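# Four arms uncover table objects and lay sheet flat

## Task

On a table (centre at x = 0, y = 0 in the scene frame, top surface at z = 0.72 m) shared by four fixed arms, pull the dust sheet off the items it covers and lay it out flat on the tabletop, away from those items, with no part hanging off the table; the sheet has a foam knob stitched to each of its four corners. Finish by releasing the sheet and moving the arms away: the result only counts if it holds without any robot support. The covered items should stay exactly as they were; each one that is shifted, tilted or toppled reduces the result.

## Robot and tools

Robots and cameras. There are four identical i2rt Big YAM arms, named arm1, arm2, arm3 and arm4, all fixed to the same table. Each has six revolute joints, a two-finger gripper and a wrist camera (arm1_cam_wrist to arm4_cam_wrist). With joints 1 and 6 at zero and the hand level and pointing forward, the wrist camera sits above the hand and looks toward the fingertips. Two room cameras, cam_high and cam_room_a, are not attached to any arm. The hand can reach roughly 1.0 m out from the joint1 axis.

Frames. Everything shares one scene frame with its origin on the floor and +z upward; the table top is at z = 0.72 m and its centre at x = 0, y = 0. "hand" is the point halfway between the fingertips; its z axis runs along the fingers and its y axis is the direction in which the fingers open and close. Each arm's foot pose is real but never printed. Calls never take Cartesian poses; you command joints only.

execute_actions. Arguments: "actions", a list holding exactly one action (or an empty list, which just reports state and images), and optional "cameras", a list of names from arm1_cam_wrist, arm2_cam_wrist, arm3_cam_wrist, arm4_cam_wrist, cam_high, cam_room_a, or "all" (omitted, null or ["all"] gives every camera; [] gives none; an unknown name rejects the call). The action is an object keyed by arm name; each arm gets its own "joints" object, so there is one separate set of targets per arm, not one shared list. Inside "joints" any subset of these keys may appear, each an absolute target (not an offset): joint1_rad -2.879 to 2.879 (base yaw, positive counter-clockwise seen from above, zero along the direction the foot faces); joint2_rad 0 to 3.141 (shoulder, zero has the upper arm roughly level pointing back, increasing lifts it up then forward); joint3_rad 0 to 3.019 (elbow, zero fully folded, increasing opens it); joint4_rad -1.692 to 1.57 (hand pitch, positive tilts fingers up); joint5_rad -1.57 to 1.57 (hand side swing, positive toward the arm's right); joint6_rad -2.094 to 2.094 (hand roll, positive clockwise viewed from behind the hand); gripper_m 0 to 0.093 metres of fingertip gap. Arm joints are in radians. Tolerances counted as arrived: ±0.045, ±0.14, ±0.09, ±0.055, ±0.03, ±0.035 rad and ±0.003 m. All arms in an action start together but may finish at different moments; one action runs at most 15 s. Joints move at different speeds, so the hand can sweep a wide path between postures. An unknown key or out-of-range number rejects the whole call and nothing moves. Example: {"arm1": {"joints": {"gripper_m": 0.05}}, "arm2": {"joints": {"joint1_rad": 0.3}}}.

wait: "seconds" from 0 to 10; commands nothing new, the simulation keeps running, and it returns the same state and images as an empty action. zoom_image: "camera" plus "region" [x0, y0, x1, y1] in pixels of that camera's most recent full image, origin top-left, at most 504 by 504; only cameras present in the latest result can be zoomed. read_manual: optional "section", only "licences"; returns licence text and moves nothing. finished_scene: "scene", the number of the current scene; it ends that scene permanently after the last command has been held, and reports whether the goal was met.

Results. Each call reports every arm's state: joint_positions, joint torques (six numbers in arm-joint order, raw drive output with per-arm offset, scale and noise, nonzero even in free air), and images listed in order on the "pictures" line. joint_status tells how each commanded motion of the last accepted action ended: at target, "off_target" (stopped short and may still be pushing), "contact_stop" or "time_out" (target dropped and joint holds where it stopped, except a timed-out joint still pushing toward a target clamped to at most 0.375, 0.375, 0.113, 0.225, 0.075, 0.3 rad from where it stands for joints 1 to 6; it moves there if the way clears), "not_followed" (a safety check against self- or arm-to-arm collision withheld the targets, announced by a "joint command not followed" line, usually with a "cause:" line; the gripper part still runs and the arm may retry those targets on later actions), and "limit_stop_at_motor_heat". on_its_own lists what was not commanded this call; its "held at" value is a joint's current target, not its position. To relieve a pushing joint, command its reported position. Targets very close to the current reading may not produce motion. A joint carrying weight sags once its target is dropped.

Cautions. Any joint or arm left out of an action may still be driving toward an older target, and joint_status will not show it. The arms do not stop on contact and can press hard; prolonged pushing or holding heats motors. A MOTOR HOT line appears from 85 °C; at 100 °C an OVER-TEMPERATURE FAULT stops that arm, which falls and stays put until cooled; resend targets afterwards. Two arms pressing hard together ends the run in failure, and heavy impacts may too; the anti-collision check can react late and ignores fingers, gripper housings and wrist cameras, and no line reports arm contact. Knocking a rigid item outside the work area fails the task (cloth does not count). Avoid drops, slips, slams and hard shoves, and do not bump the covered items. Loose objects may occasionally get a brief external push. The world keeps moving while you compose a reply, holding the last command. If a result reports a stop, later motion calls in the same reply are skipped. Shorter total robot motion is preferred.

Each tool is called after ">>>" as name(argument=value, ...) on one line, values as JSON.

## Session

>>> execute_actions(actions=[])

Scene clock: 0.00 s.
Joint torques (N m, as the arm reports them, + toward a larger angle): no reading
Motor temperatures (°C, as the motors report them): arm1=[25 26 24 24 25 24] | arm2=[26 24 25 26 25 25] | arm3=[24 24 25 25 25 25] | arm4=[26 24 24 26 24 24]
arm1.joint_positions: joint1_rad=-0.031 joint2_rad=+0.386 joint3_rad=+1.356 joint4_rad=-1.270 joint5_rad=-0.248 joint6_rad=+0.559 gripper_m=+0.094
arm1.joint_status: not commanded
arm1.hand: x=+0.2624 y=+0.5401 z=+1.3695 quat_wxyz=(-0.536, -0.714, -0.365, +0.263) (m; scene frame)
arm2.joint_positions: joint1_rad=+0.126 joint2_rad=+0.508 joint3_rad=+1.465 joint4_rad=-1.374 joint5_rad=+0.168 joint6_rad=+0.667 gripper_m=+0.094
arm2.joint_status: not commanded
arm2.hand: x=-0.4039 y=+0.5885 z=+1.3839 quat_wxyz=(-0.503, -0.706, -0.449, +0.218) (m; scene frame)
arm3.joint_positions: joint1_rad=-0.396 joint2_rad=+0.597 joint3_rad=+1.615 joint4_rad=-1.291 joint5_rad=+0.190 joint6_rad=+0.682 gripper_m=+0.095
arm3.joint_status: not commanded
arm3.hand: x=-0.3548 y=-0.5764 z=+1.4416 quat_wxyz=(-0.474, +0.029, -0.797, -0.374) (m; scene frame)
arm4.joint_positions: joint1_rad=-0.166 joint2_rad=+0.348 joint3_rad=+1.532 joint4_rad=-1.343 joint5_rad=+0.246 joint6_rad=+0.384 gripper_m=+0.094
arm4.joint_status: not commanded
arm4.hand: x=+0.2683 y=-0.7244 z=+1.4397 quat_wxyz=(-0.451, +0.339, -0.675, -0.475) (m; scene frame)
pictures: arm1_cam_wrist, arm2_cam_wrist, arm3_cam_wrist, arm4_cam_wrist, cam_high, cam_room_a
Images, in order (width x height): arm1_cam_wrist 672x504, arm2_cam_wrist 672x504, arm3_cam_wrist 672x504, arm4_cam_wrist 672x504, cam_high 672x504, cam_room_a 672x504.

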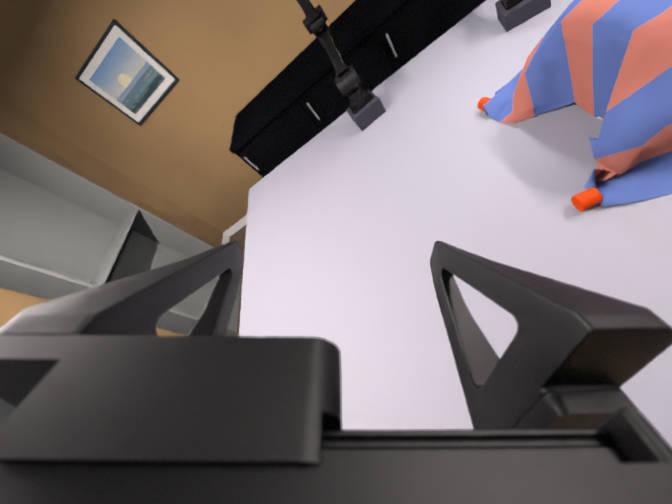

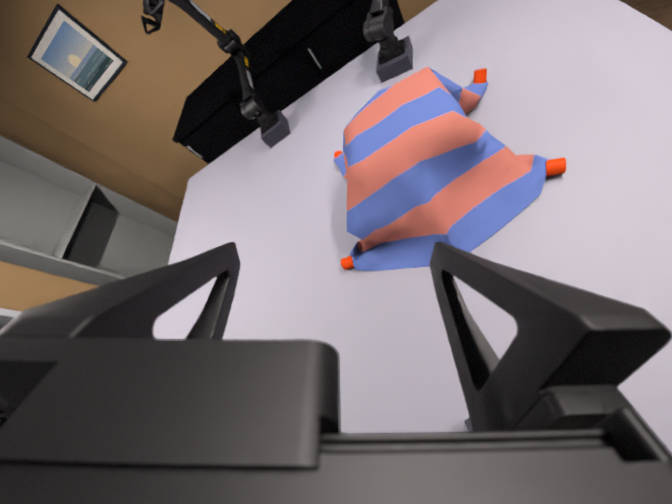

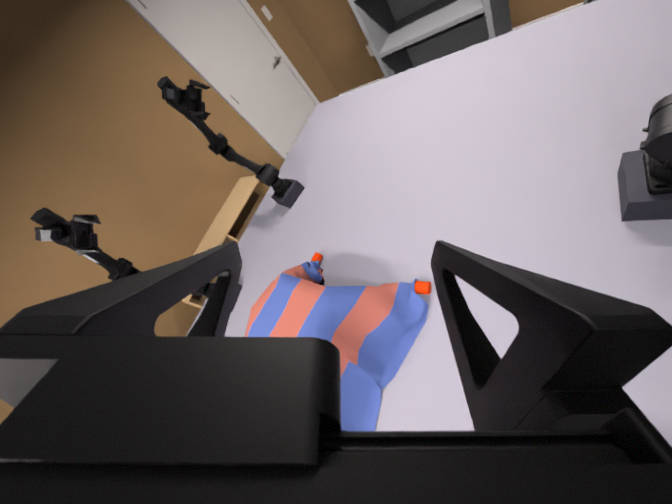

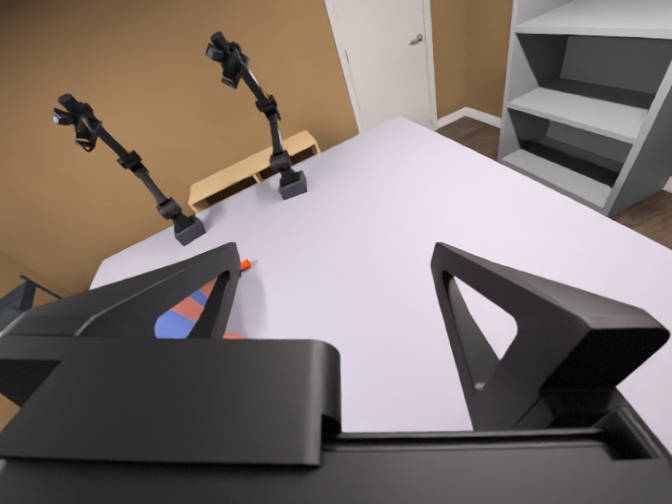

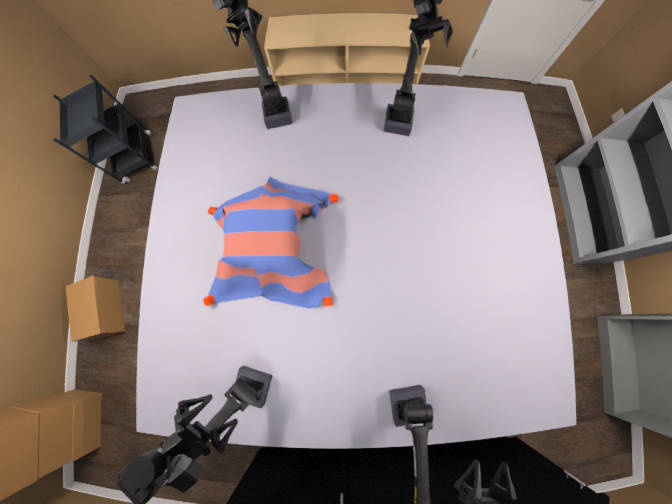

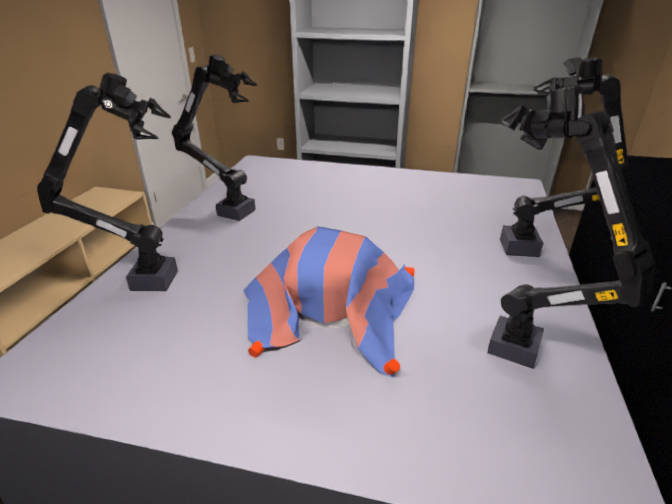

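>>> execute_actions(actions=[{"arm1":{"joints":{"joint1_rad":-0.45,"joint2_rad":1.7,"joint3_rad":1.42,"joint4_rad":-1.29,"joint5_rad":0,"joint6_rad":0}},"arm2":{"joints":{"joint1_rad":-0.65,"joint2_rad":1.7,"joint3_rad":1.42,"joint4_rad":-1.29,"joint5_rad":0,"joint6_rad":0}},"arm3":{"joints":{"joint1_rad":0.7,"joint2_rad":1.7,"joint3_rad":1.42,"joint4_rad":-1.29,"joint5_rad":0,"joint6_rad":0}},"arm4":{"joints":{"joint1_rad":0.52,"joint2_rad":1.7,"joint3_rad":1.42,"joint4_rad":-1.29,"joint5_rad":0,"joint6_rad":0}}}])

Scene clock: 30.27 s.
Joint torques (N m, as the arm reports them, + toward a larger angle): arm1=[ -1.79 -14.15  11.22  -0.45   0.11  -0.11] | arm2=[  1.45 -15.43  11.01   1.28  -0.03  -0.14] | arm3=[  1.92 -13.99   9.37   0.3   -0.01  -0.05] | arm4=[ -1.09 -14.95   7.46   1.02  -0.17  -0.08]
Motor temperatures (°C, as the motors report them): arm1=[25 26 27 24 25 24] | arm2=[26 24 27 26 25 25] | arm3=[24 24 28 25 25 25] | arm4=[26 25 25 26 24 24]
arm1.joint_positions: joint1_rad=-0.438 joint2_rad=+1.683 joint3_rad=+1.404 joint4_rad=-1.278 joint5_rad=-0.002 joint6_rad=+0.008 gripper_m=+0.094
arm1.joint_status: all done
arm1.hand: x=-0.0457 y=+0.2895 z=+0.9359 quat_wxyz=(-0.006, -0.898, -0.439, +0.003) (m; scene frame)
arm2.joint_positions: joint1_rad=-0.658 joint2_rad=+1.680 joint3_rad=+1.415 joint4_rad=-1.297 joint5_rad=-0.001 joint6_rad=+0.014 gripper_m=+0.094
arm2.joint_status: all done
arm2.hand: x=-0.6468 y=+0.3027 z=+0.9494 quat_wxyz=(-0.003, -0.849, -0.528, +0.002) (m; scene frame)
arm3.joint_positions: joint1_rad=+0.704 joint2_rad=+1.695 joint3_rad=+1.411 joint4_rad=-1.291 joint5_rad=+0.000 joint6_rad=+0.009 gripper_m=+0.095
arm3.joint_status: all done
arm3.hand: x=-0.7048 y=-0.2426 z=+0.9291 quat_wxyz=(+0.004, +0.839, -0.544, +0.000) (m; scene frame)
arm4.joint_positions: joint1_rad=+0.519 joint2_rad=+1.706 joint3_rad=+1.416 joint4_rad=-1.300 joint5_rad=+0.002 joint6_rad=+0.011 gripper_m=+0.094
arm4.joint_status: all done
arm4.hand: x=-0.0743 y=-0.3850 z=+0.9445 quat_wxyz=(-0.002, +0.891, -0.454, +0.008) (m; scene frame)
pictures: arm1_cam_wrist, arm2_cam_wrist, arm3_cam_wrist, arm4_cam_wrist, cam_high, cam_room_a
Images, in order (width x height): arm1_cam_wrist 672x504, arm2_cam_wrist 672x504, arm3_cam_wrist 672x504, arm4_cam_wrist 672x504, cam_high 672x504, cam_room_a 672x504.

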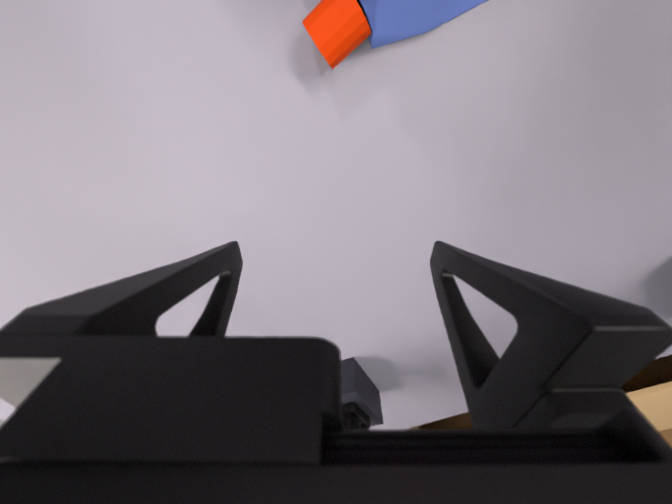

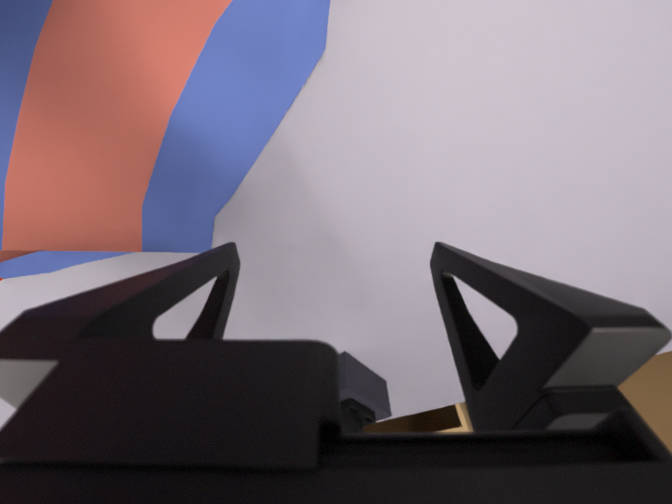

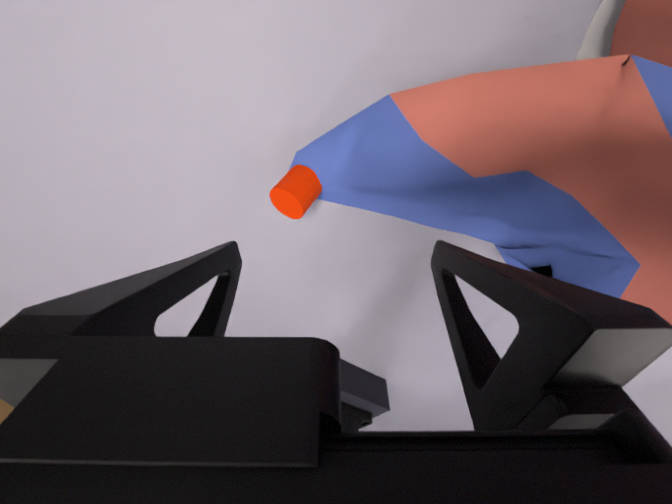

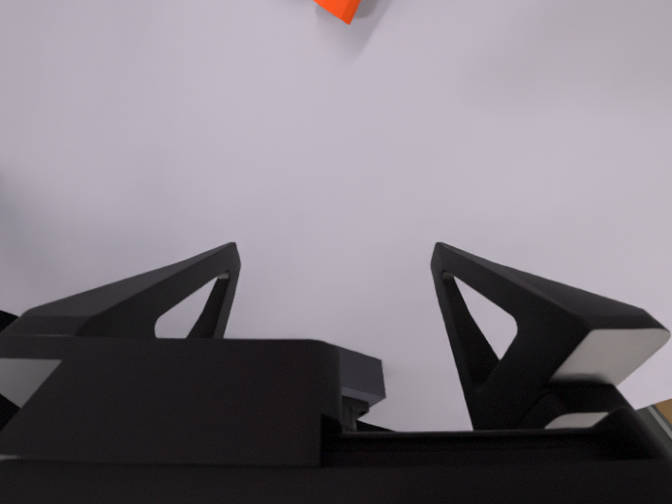

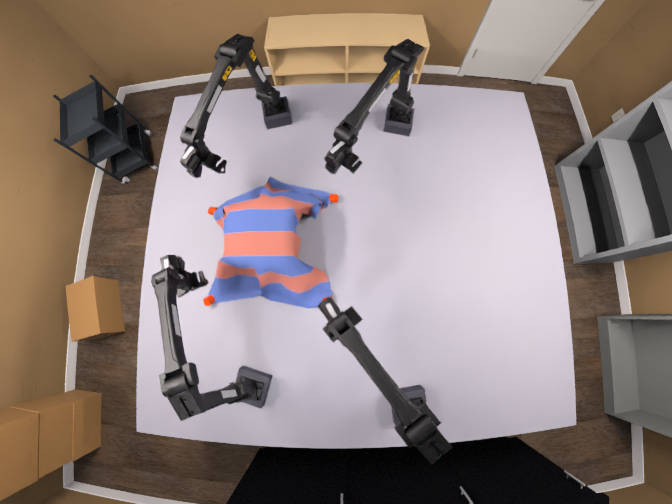

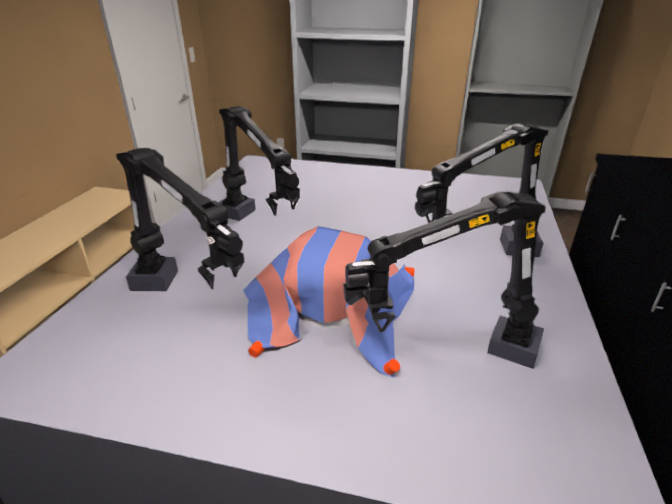

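>>> execute_actions(actions=[{"arm1":{"joints":{"joint1_rad":-0.45,"joint2_rad":2.015,"joint3_rad":1.53,"joint4_rad":-1.08}},"arm2":{"joints":{"joint1_rad":-0.7,"joint2_rad":2.24,"joint3_rad":1.92,"joint4_rad":-1.25}},"arm3":{"joints":{"joint1_rad":0.77,"joint2_rad":1.772,"joint3_rad":1.145,"joint4_rad":-0.94}},"arm4":{"joints":{"joint1_rad":0.52,"joint2_rad":2.11,"joint3_rad":1.69,"joint4_rad":-1.15}}}])

Scene clock: 61.90 s.
Joint torques (N m, as the arm reports them, + toward a larger angle): arm1=[ -0.47 -20.29  10.85   0.35   0.11  -0.11] | arm2=[  0.49 -24.52  13.9    1.24  -0.03  -0.13] | arm3=[  1.8  -13.54   8.07   0.71   0.    -0.02] | arm4=[ -1.17 -20.83   9.4    0.84  -0.16  -0.07]
Motor temperatures (°C, as the motors report them): arm1=[25 27 29 24 25 24] | arm2=[26 26 28 26 25 25] | arm3=[24 26 30 25 25 25] | arm4=[26 26 27 26 24 24]
arm1.joint_positions: joint1_rad=-0.438 joint2_rad=+2.026 joint3_rad=+1.502 joint4_rad=-1.091 joint5_rad=-0.002 joint6_rad=+0.008 gripper_m=+0.094
arm1.joint_status: all done
arm1.hand: x=-0.0852 y=+0.2365 z=+0.7914 quat_wxyz=(+0.007, -0.898, -0.439, -0.023) (m; scene frame)
arm2.joint_positions: joint1_rad=-0.698 joint2_rad=+2.226 joint3_rad=+1.876 joint4_rad=-1.259 joint5_rad=-0.001 joint6_rad=+0.014 gripper_m=+0.094
arm2.joint_status: all done
arm2.hand: x=-0.7363 y=+0.1746 z=+0.8088 quat_wxyz=(+0.009, -0.860, -0.511, -0.017) (m; scene frame)
arm3.joint_positions: joint1_rad=+0.776 joint2_rad=+1.777 joint3_rad=+1.133 joint4_rad=-0.953 joint5_rad=+0.000 joint6_rad=+0.008 gripper_m=+0.095
arm3.joint_status: all done
arm3.hand: x=-0.7203 y=-0.2917 z=+0.7963 quat_wxyz=(+0.009, +0.858, -0.513, +0.010) (m; scene frame)
arm4.joint_positions: joint1_rad=+0.519 joint2_rad=+2.134 joint3_rad=+1.647 joint4_rad=-1.157 joint5_rad=+0.002 joint6_rad=+0.011 gripper_m=+0.094
arm4.joint_status: all done
arm4.hand: x=-0.1331 y=-0.3036 z=+0.7942 quat_wxyz=(+0.010, +0.890, -0.454, +0.033) (m; scene frame)
pictures: arm1_cam_wrist, arm2_cam_wrist, arm3_cam_wrist, arm4_cam_wrist, cam_high, cam_room_a
Images, in order (width x height): arm1_cam_wrist 672x504, arm2_cam_wrist 672x504, arm3_cam_wrist 672x504, arm4_cam_wrist 672x504, cam_high 672x504, cam_room_a 672x504.

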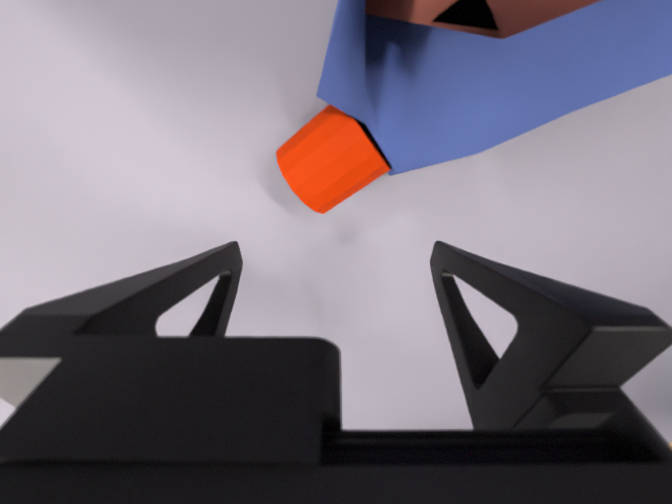

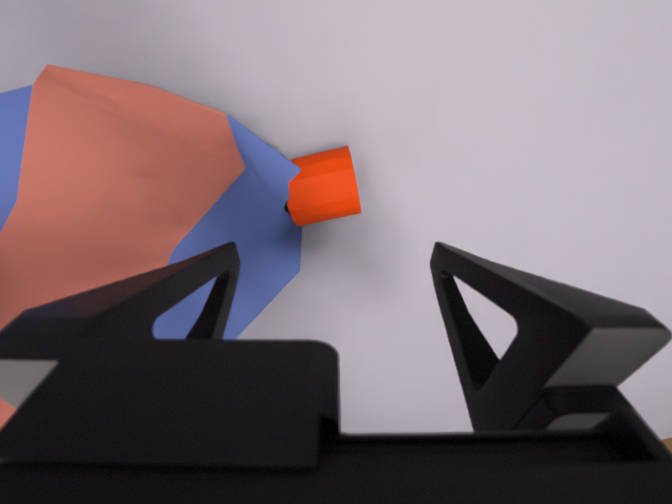

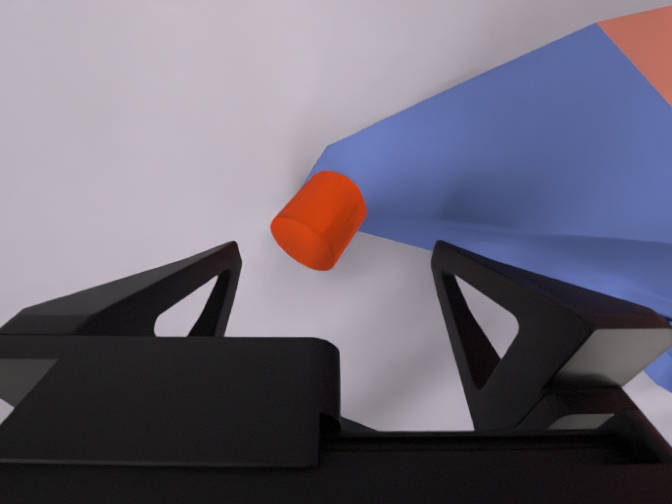

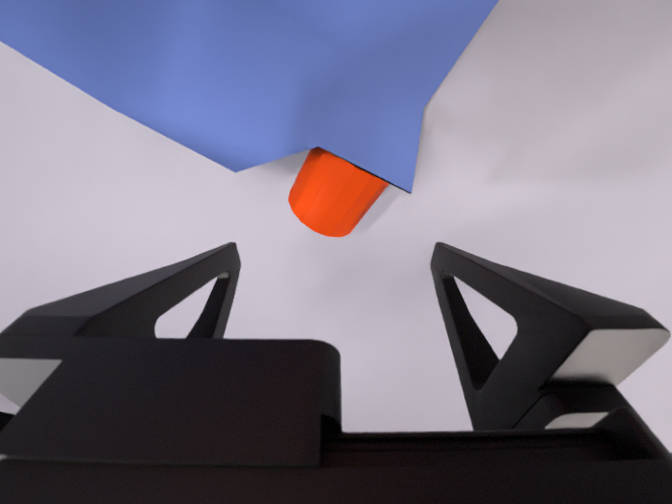

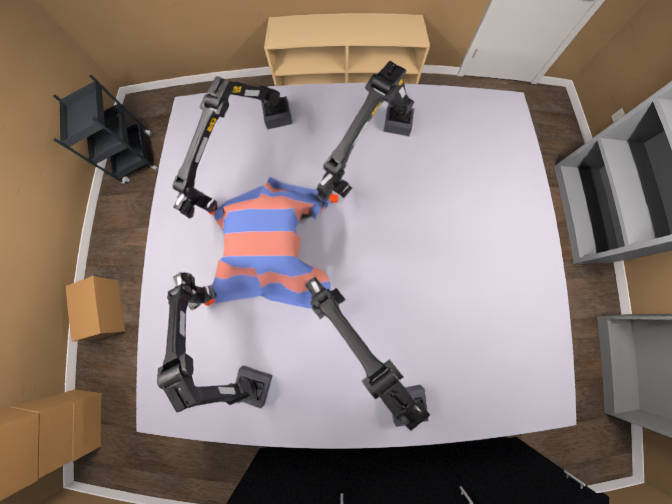

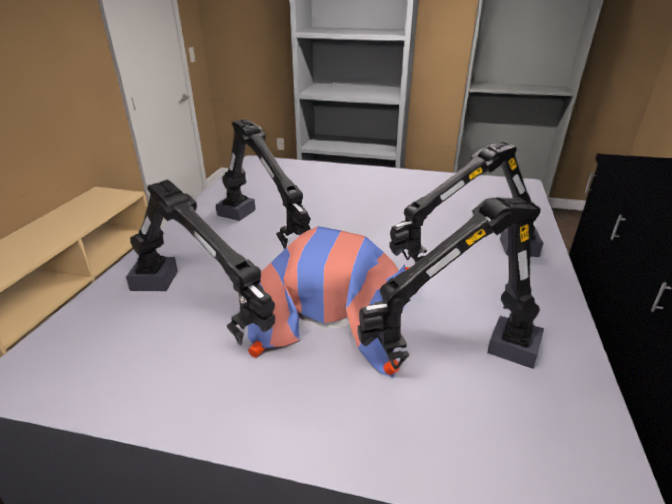

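>>> execute_actions(actions=[{"arm1":{"joints":{"joint2_rad":2.11,"joint3_rad":1.52,"joint4_rad":-0.945,"joint6_rad":1.0}},"arm2":{"joints":{"joint1_rad":-0.69,"joint2_rad":2.29,"joint3_rad":1.83,"joint4_rad":-1.08,"joint6_rad":1.35}},"arm3":{"joints":{"joint1_rad":0.8,"joint2_rad":1.835,"joint3_rad":1.05,"joint4_rad":-0.76,"joint6_rad":0.7}},"arm4":{"joints":{"joint2_rad":2.19,"joint3_rad":1.65,"joint4_rad":-1.05,"joint6_rad":0.45}}}], cameras=["arm1_cam_wrist","arm2_cam_wrist","arm3_cam_wrist","arm4_cam_wrist"])

Scene clock: 82.77 s.
Joint torques (N m, as the arm reports them, + toward a larger angle): arm1=[ -0.8  -18.18   9.95   0.47   0.15   0.16] | arm2=[  1.45 -22.04   9.51   1.73   0.05   0.14] | arm3=[  2.63 -12.94   6.88   0.8    0.06   0.14] | arm4=[ -1.13 -18.96   6.63   1.32  -0.12   0.14]
Motor temperatures (°C, as the motors report them): arm1=[25 29 30 24 25 24] | arm2=[26 28 29 26 25 25] | arm3=[24 27 29 25 25 25] | arm4=[26 27 28 26 24 24]
arm1.joint_positions: joint1_rad=-0.438 joint2_rad=+2.084 joint3_rad=+1.502 joint4_rad=-0.959 joint5_rad=-0.002 joint6_rad=+0.991 gripper_m=+0.094
arm1.joint_status: all done
arm1.hand: x=-0.0997 y=+0.2173 z=+0.7586 quat_wxyz=(-0.013, -0.999, +0.037, +0.004) (m; scene frame)
arm2.joint_positions: joint1_rad=-0.698 joint2_rad=+2.249 joint3_rad=+1.836 joint4_rad=-1.097 joint5_rad=-0.001 joint6_rad=+1.335 gripper_m=+0.094
arm2.joint_status: all done
arm2.hand: x=-0.7462 y=+0.1556 z=+0.7801 quat_wxyz=(-0.029, -0.992, +0.124, +0.009) (m; scene frame)
arm3.joint_positions: joint1_rad=+0.797 joint2_rad=+1.831 joint3_rad=+1.044 joint4_rad=-0.774 joint5_rad=+0.000 joint6_rad=+0.691 gripper_m=+0.095
arm3.joint_status: all done
arm3.hand: x=-0.7253 y=-0.3033 z=+0.7471 quat_wxyz=(+0.002, +0.645, -0.764, -0.006) (m; scene frame)
arm4.joint_positions: joint1_rad=+0.519 joint2_rad=+2.185 joint3_rad=+1.647 joint4_rad=-1.068 joint5_rad=+0.002 joint6_rad=+0.438 gripper_m=+0.094
arm4.joint_status: all done
arm4.hand: x=-0.1413 y=-0.2921 z=+0.7631 quat_wxyz=(-0.002, +0.775, -0.632, +0.015) (m; scene frame)
pictures: arm1_cam_wrist, arm2_cam_wrist, arm3_cam_wrist, arm4_cam_wrist
Images, in order (width x height): arm1_cam_wrist 672x504, arm2_cam_wrist 672x504, arm3_cam_wrist 672x504, arm4_cam_wrist 672x504.

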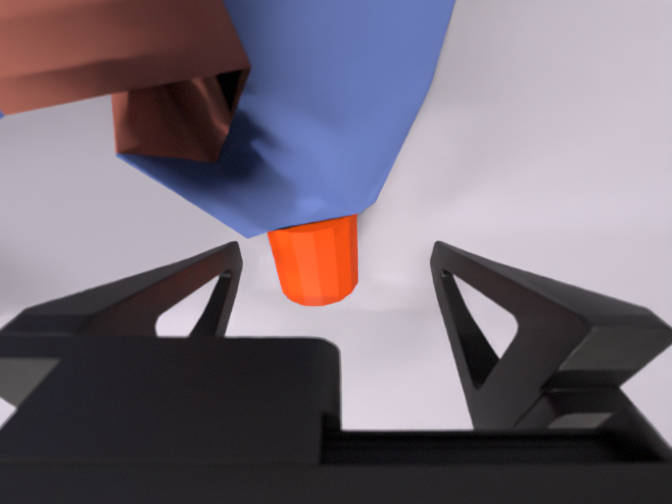

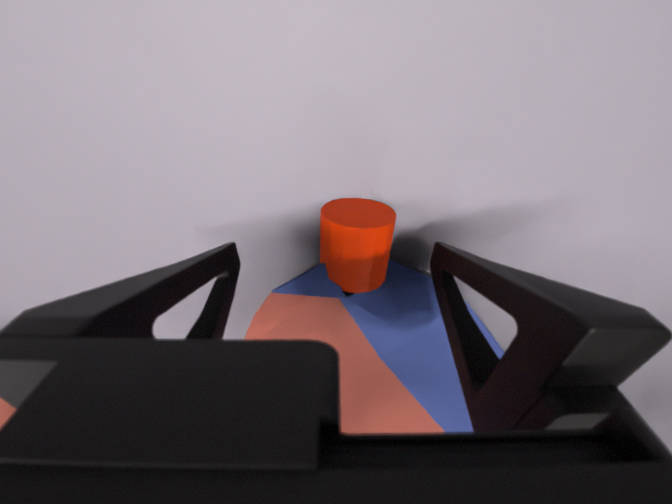

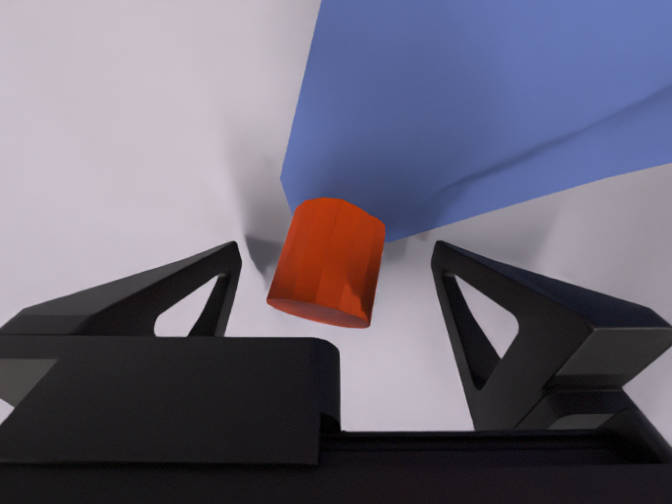

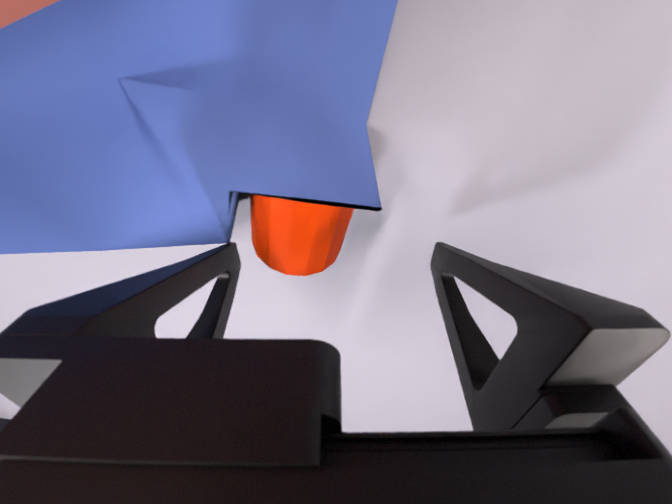

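>>> execute_actions(actions=[{"arm1":{"joints":{"joint1_rad":-0.41,"joint3_rad":1.455,"joint4_rad":-0.93}},"arm2":{"joints":{"joint2_rad":2.33,"joint3_rad":1.8,"joint4_rad":-1.03}},"arm3":{"joints":{"joint2_rad":1.86,"joint4_rad":-0.73}},"arm4":{"joints":{"joint1_rad":0.545,"joint2_rad":2.24,"joint4_rad":-1.0}}}], cameras=["arm1_cam_wrist","arm2_cam_wrist","arm3_cam_wrist","arm4_cam_wrist"])

Scene clock: 88.93 s.
Joint torques (N m, as the arm reports them, + toward a larger angle): arm1=[  0.36 -16.88   7.44   0.17   0.13   0.14] | arm2=[  1.44 -22.4    9.33   1.68   0.05   0.14] | arm3=[  2.39 -11.79   6.81   0.85   0.04   0.14] | arm4=[ -0.16 -17.9    6.5    1.25  -0.11   0.09]
Motor temperatures (°C, as the motors report them): arm1=[25 29 30 24 25 24] | arm2=[26 28 29 26 25 25] | arm3=[24 27 29 25 25 25] | arm4=[26 27 28 26 24 24]
arm1.joint_positions: joint1_rad=-0.424 joint2_rad=+2.084 joint3_rad=+1.464 joint4_rad=-0.940 joint5_rad=-0.002 joint6_rad=+0.992 gripper_m=+0.094
arm1.joint_status: all done
arm1.hand: x=-0.0850 y=+0.2226 z=+0.7466 quat_wxyz=(-0.005, -1.000, +0.030, -0.001) (m; scene frame)
arm2.joint_positions: joint1_rad=-0.698 joint2_rad=+2.294 joint3_rad=+1.804 joint4_rad=-1.047 joint5_rad=-0.001 joint6_rad=+1.336 gripper_m=+0.094
arm2.joint_status: all done
arm2.hand: x=-0.7421 y=+0.1632 z=+0.7401 quat_wxyz=(-0.016, -0.992, +0.124, +0.004) (m; scene frame)
arm3.joint_positions: joint1_rad=+0.797 joint2_rad=+1.839 joint3_rad=+1.044 joint4_rad=-0.744 joint5_rad=+0.000 joint6_rad=+0.691 gripper_m=+0.095
arm3.joint_status: all done
arm3.hand: x=-0.7283 y=-0.2981 z=+0.7437 quat_wxyz=(+0.000, +0.645, -0.764, -0.017) (m; scene frame)
arm4.joint_positions: joint1_rad=+0.528 joint2_rad=+2.216 joint3_rad=+1.647 joint4_rad=-1.014 joint5_rad=+0.002 joint6_rad=+0.443 gripper_m=+0.094
arm4.joint_status: all done
arm4.hand: x=-0.1503 y=-0.2890 z=+0.7446 quat_wxyz=(-0.004, +0.776, -0.631, +0.004) (m; scene frame)
pictures: arm1_cam_wrist, arm2_cam_wrist, arm3_cam_wrist, arm4_cam_wrist
Images, in order (width x height): arm1_cam_wrist 672x504, arm2_cam_wrist 672x504, arm3_cam_wrist 672x504, arm4_cam_wrist 672x504.

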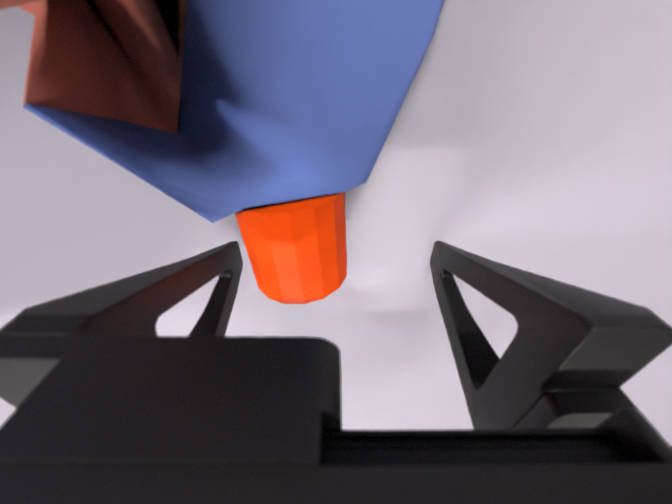

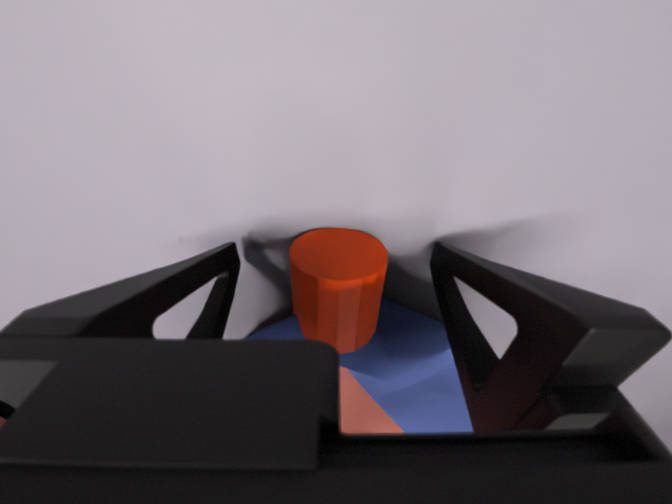

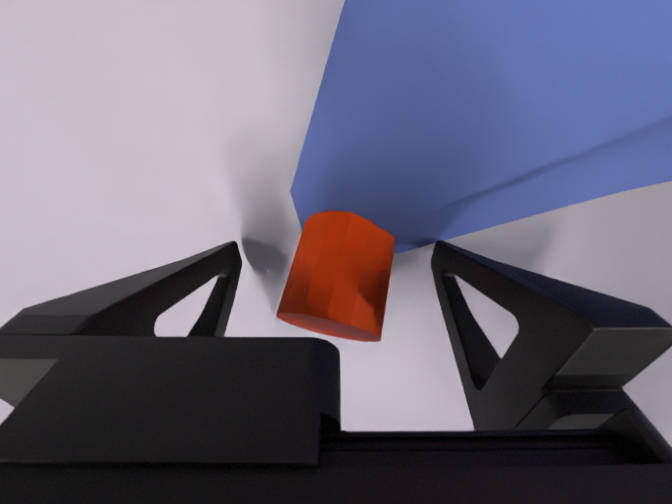

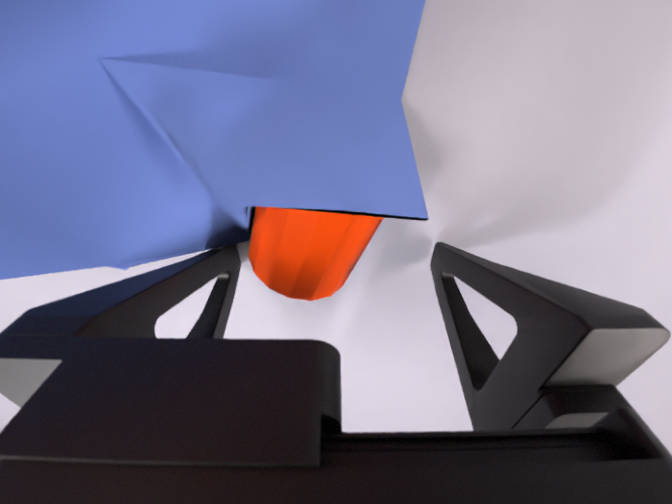

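>>> execute_actions(actions=[{"arm2":{"joints":{"joint1_rad":-0.655}},"arm3":{"joints":{"joint1_rad":0.825,"joint4_rad":-0.79}}}], cameras=[])

>>> execute_actions(actions=[{"arm1":{"joints":{"gripper_m":0.02}},"arm2":{"joints":{"gripper_m":0.02}},"arm3":{"joints":{"gripper_m":0.02}},"arm4":{"joints":{"gripper_m":0.02}}}], cameras=["arm1_cam_wrist","arm2_cam_wrist","arm3_cam_wrist","arm4_cam_wrist"])

Scene clock: 102.77 s.
Joint torques (N m, as the arm reports them, + toward a larger angle): arm1=[  0.63 -17.8    7.54   0.23   0.13   0.13] | arm2=[  0.53 -22.53   9.35   1.7    0.06   0.14] | arm3=[  2.54 -12.18   6.88  -0.23   0.03   0.15] | arm4=[ -0.13 -17.86   6.53   1.26  -0.12   0.09]
Motor temperatures (°C, as the motors report them): arm1=[25 29 29 24 25 24] | arm2=[26 28 28 26 25 25] | arm3=[24 27 29 25 25 25] | arm4=[26 27 27 26 24 24]
arm1.joint_positions: joint1_rad=-0.424 joint2_rad=+2.084 joint3_rad=+1.464 joint4_rad=-0.940 joint5_rad=-0.002 joint6_rad=+0.992 gripper_m=+0.094
arm1.joint_status: not commanded
arm1.hand: x=-0.0850 y=+0.2226 z=+0.7466 quat_wxyz=(-0.005, -1.000, +0.030, -0.001) (m; scene frame)
arm2.joint_positions: joint1_rad=-0.654 joint2_rad=+2.294 joint3_rad=+1.804 joint4_rad=-1.047 joint5_rad=-0.001 joint6_rad=+1.336 gripper_m=+0.094
arm2.joint_status: all done
arm2.hand: x=-0.7156 y=+0.1500 z=+0.7402 quat_wxyz=(-0.017, -0.995, +0.102, +0.004) (m; scene frame)
arm3.joint_positions: joint1_rad=+0.823 joint2_rad=+1.839 joint3_rad=+1.044 joint4_rad=-0.778 joint5_rad=+0.000 joint6_rad=+0.692 gripper_m=+0.095
arm3.joint_status: all done
arm3.hand: x=-0.7343 y=-0.3113 z=+0.7437 quat_wxyz=(+0.003, +0.654, -0.756, +0.000) (m; scene frame)
arm4.joint_positions: joint1_rad=+0.528 joint2_rad=+2.216 joint3_rad=+1.647 joint4_rad=-1.014 joint5_rad=+0.002 joint6_rad=+0.443 gripper_m=+0.094
arm4.joint_status: not commanded
arm4.hand: x=-0.1503 y=-0.2890 z=+0.7446 quat_wxyz=(-0.004, +0.776, -0.631, +0.004) (m; scene frame)
pictures: none
No camera images: the call's "cameras" was empty. Leave "cameras" out to get every camera's image.

Scene clock: 103.43 s.
Joint torques (N m, as the arm reports them, + toward a larger angle): arm1=[  1.26 -18.59   7.73   0.3    0.08   0.13] | arm2=[  0.69 -22.56   9.36   1.71   0.05   0.13] | arm3=[  2.41 -11.97   6.86  -0.34   0.04   0.13] | arm4=[ -0.41 -17.94   6.49   1.18  -0.02   0.1 ]
Motor temperatures (°C, as the motors report them): arm1=[25 29 29 24 25 24] | arm2=[26 28 28 26 25 25] | arm3=[24 27 29 25 25 25] | arm4=[26 27 27 26 24 24]
arm1.joint_positions: joint1_rad=-0.424 joint2_rad=+2.084 joint3_rad=+1.464 joint4_rad=-0.940 joint5_rad=-0.002 joint6_rad=+0.992 gripper_m=+0.037
arm1.joint_status: gripper_m off_target (ended at +0.037, target +0.020)
arm1.hand: x=-0.0850 y=+0.2226 z=+0.7466 quat_wxyz=(-0.005, -1.000, +0.030, -0.001) (m; scene frame)
arm2.joint_positions: joint1_rad=-0.654 joint2_rad=+2.294 joint3_rad=+1.804 joint4_rad=-1.047 joint5_rad=-0.001 joint6_rad=+1.336 gripper_m=+0.038
arm2.joint_status: gripper_m off_target (ended at +0.038, target +0.020)
arm2.hand: x=-0.7156 y=+0.1500 z=+0.7402 quat_wxyz=(-0.017, -0.995, +0.103, +0.004) (m; scene frame)
arm3.joint_positions: joint1_rad=+0.823 joint2_rad=+1.839 joint3_rad=+1.044 joint4_rad=-0.778 joint5_rad=+0.000 joint6_rad=+0.692 gripper_m=+0.040
arm3.joint_status: gripper_m off_target (ended at +0.040, target +0.020)
arm3.hand: x=-0.7343 y=-0.3113 z=+0.7437 quat_wxyz=(+0.003, +0.654, -0.756, +0.000) (m; scene frame)
arm4.joint_positions: joint1_rad=+0.535 joint2_rad=+2.216 joint3_rad=+1.647 joint4_rad=-1.013 joint5_rad=-0.002 joint6_rad=+0.443 gripper_m=+0.020
arm4.joint_status: all done
arm4.hand: x=-0.1541 y=-0.2916 z=+0.7441 quat_wxyz=(-0.003, +0.778, -0.628, +0.003) (m; scene frame)
pictures: arm1_cam_wrist, arm2_cam_wrist, arm3_cam_wrist, arm4_cam_wrist
Images, in order (width x height): arm1_cam_wrist 672x504, arm2_cam_wrist 672x504, arm3_cam_wrist 672x504, arm4_cam_wrist 672x504.

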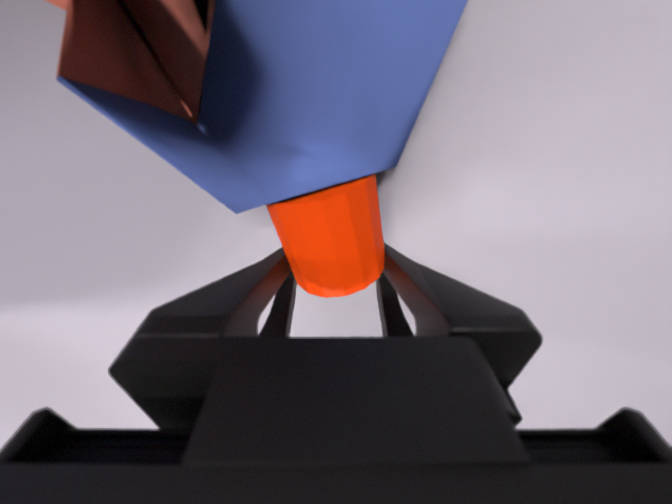

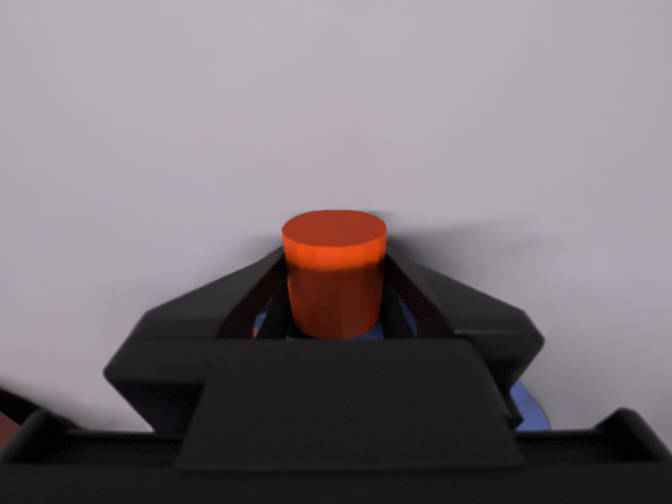

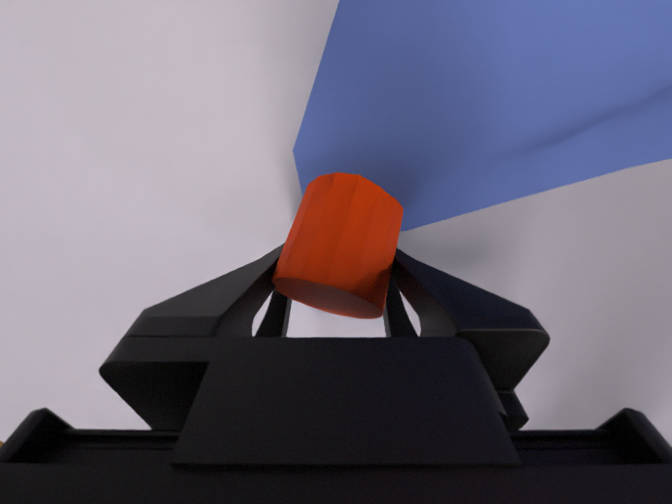

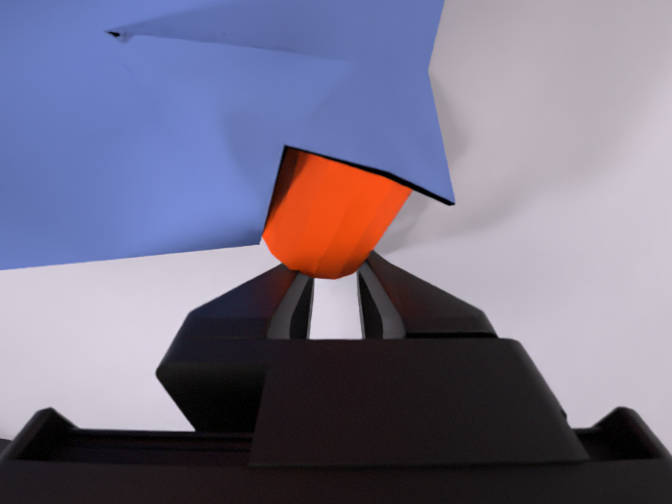

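>>> execute_actions(actions=[{"arm1":{"joints":{"gripper_m":0.09}},"arm3":{"joints":{"gripper_m":0.09}},"arm4":{"joints":{"gripper_m":0.093,"joint6_rad":0.8}}}], cameras=[])

>>> execute_actions(actions=[{"arm1":{"joints":{"joint1_rad":-0.46,"joint4_rad":-0.89}},"arm3":{"joints":{"joint1_rad":0.785,"joint4_rad":-0.725,"joint6_rad":0.9}},"arm4":{"joints":{"joint1_rad":0.49,"joint4_rad":-0.915}}}], cameras=["arm1_cam_wrist","arm3_cam_wrist","arm4_cam_wrist"])

Scene clock: 112.47 s.
Joint torques (N m, as the arm reports them, + toward a larger angle): arm1=[  0.78 -18.18   7.42   0.16   0.19   0.13] | arm2=[  0.67 -22.56   9.36   1.69   0.06   0.13] | arm3=[  2.52 -12.5    6.75  -0.12   0.03   0.1 ] | arm4=[ -0.74 -17.75   6.5    1.26   0.19   0.37]
Motor temperatures (°C, as the motors report them): arm1=[25 29 28 24 25 24] | arm2=[26 28 28 26 25 25] | arm3=[24 27 29 25 25 25] | arm4=[26 27 27 26 24 24]
arm1.joint_positions: joint1_rad=-0.424 joint2_rad=+2.084 joint3_rad=+1.464 joint4_rad=-0.940 joint5_rad=-0.002 joint6_rad=+0.993 gripper_m=+0.090
arm1.joint_status: all done
arm1.hand: x=-0.0850 y=+0.2226 z=+0.7466 quat_wxyz=(-0.005, -1.000, +0.030, -0.001) (m; scene frame)
arm2.joint_positions: joint1_rad=-0.654 joint2_rad=+2.294 joint3_rad=+1.804 joint4_rad=-1.047 joint5_rad=-0.001 joint6_rad=+1.336 gripper_m=+0.038
arm2.joint_status: not commanded
arm2.hand: x=-0.7156 y=+0.1500 z=+0.7402 quat_wxyz=(-0.017, -0.995, +0.103, +0.004) (m; scene frame)
arm3.joint_positions: joint1_rad=+0.823 joint2_rad=+1.839 joint3_rad=+1.044 joint4_rad=-0.778 joint5_rad=+0.000 joint6_rad=+0.692 gripper_m=+0.090
arm3.joint_status: all done
arm3.hand: x=-0.7343 y=-0.3113 z=+0.7437 quat_wxyz=(+0.003, +0.654, -0.756, +0.000) (m; scene frame)
arm4.joint_positions: joint1_rad=+0.539 joint2_rad=+2.216 joint3_rad=+1.647 joint4_rad=-1.015 joint5_rad=-0.006 joint6_rad=+0.764 gripper_m=+0.093
arm4.joint_status: joint6_rad time_out (moved +0.321 of +0.357); the others done
arm4.on_its_own: joint6_rad reads +0.764 and still pushes toward +0.800 since a time_out
arm4.hand: x=-0.1565 y=-0.2940 z=+0.7445 quat_wxyz=(-0.001, +0.669, -0.743, +0.003) (m; scene frame)
pictures: none
No camera images: the call's "cameras" was empty. Leave "cameras" out to get every camera's image.

not run: a stop came earlier in this reply.

>>> execute_actions(actions=[{"arm1":{"joints":{"joint1_rad":-0.46,"joint4_rad":-0.89}},"arm3":{"joints":{"joint1_rad":0.785,"joint4_rad":-0.725,"joint6_rad":0.9}},"arm4":{"joints":{"joint1_rad":0.51,"joint3_rad":1.72,"joint6_rad":0.76}}}], cameras=["arm1_cam_wrist","arm3_cam_wrist","arm4_cam_wrist"])

Scene clock: 118.53 s.
Joint torques (N m, as the arm reports them, + toward a larger angle): arm1=[ -1.78 -17.67   7.76   0.58   0.13   0.13] | arm2=[  0.68 -22.57   9.35   1.7    0.05   0.13] | arm3=[  2.05 -12.31   6.95   0.78   0.08   0.13] | arm4=[ -2.13 -18.44  10.22   1.3    0.11   0.05]
Motor temperatures (°C, as the motors report them): arm1=[25 29 28 24 25 24] | arm2=[26 28 28 26 25 25] | arm3=[24 27 29 25 25 25] | arm4=[26 27 27 26 24 24]
arm1.joint_positions: joint1_rad=-0.449 joint2_rad=+2.084 joint3_rad=+1.464 joint4_rad=-0.904 joint5_rad=-0.002 joint6_rad=+0.993 gripper_m=+0.090
arm1.joint_status: all done
arm1.hand: x=-0.1024 y=+0.2246 z=+0.7467 quat_wxyz=(-0.019, -0.999, +0.043, +0.009) (m; scene frame)
arm2.joint_positions: joint1_rad=-0.654 joint2_rad=+2.294 joint3_rad=+1.804 joint4_rad=-1.047 joint5_rad=-0.001 joint6_rad=+1.336 gripper_m=+0.038
arm2.joint_status: not commanded
arm2.hand: x=-0.7156 y=+0.1500 z=+0.7402 quat_wxyz=(-0.017, -0.995, +0.103, +0.004) (m; scene frame)
arm3.joint_positions: joint1_rad=+0.784 joint2_rad=+1.839 joint3_rad=+1.044 joint4_rad=-0.739 joint5_rad=+0.000 joint6_rad=+0.891 gripper_m=+0.090
arm3.joint_status: all done
arm3.hand: x=-0.7234 y=-0.2939 z=+0.7437 quat_wxyz=(+0.002, +0.560, -0.829, -0.019) (m; scene frame)
arm4.joint_positions: joint1_rad=+0.523 joint2_rad=+2.221 joint3_rad=+1.662 joint4_rad=-1.015 joint5_rad=-0.004 joint6_rad=+0.758 gripper_m=+0.093
arm4.joint_status: all done
arm4.hand: x=-0.1518 y=-0.2834 z=+0.7459 quat_wxyz=(-0.003, +0.666, -0.746, -0.001) (m; scene frame)
pictures: arm1_cam_wrist, arm3_cam_wrist, arm4_cam_wrist
Images, in order (width x height): arm1_cam_wrist 672x504, arm3_cam_wrist 672x504, arm4_cam_wrist 672x504.

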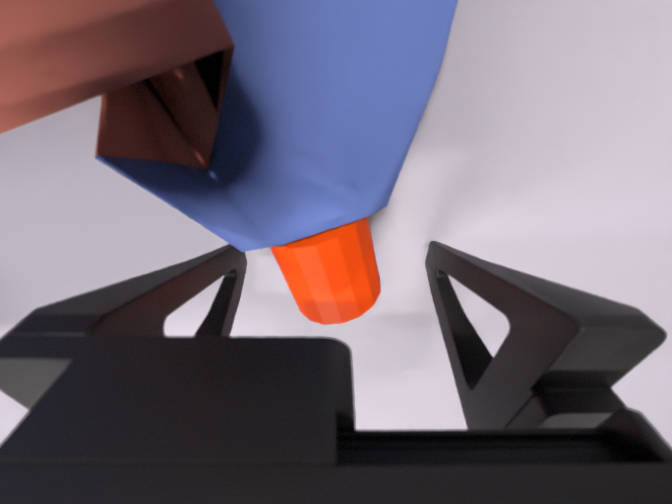

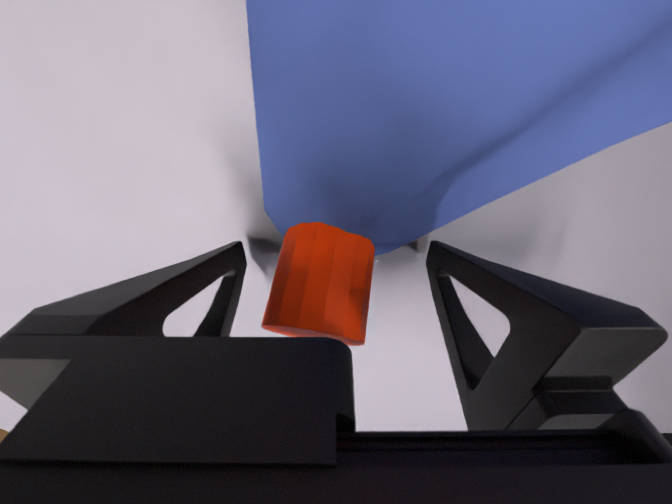

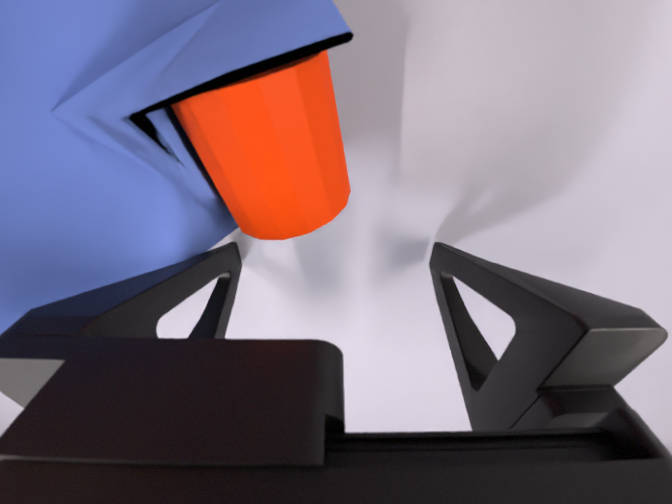

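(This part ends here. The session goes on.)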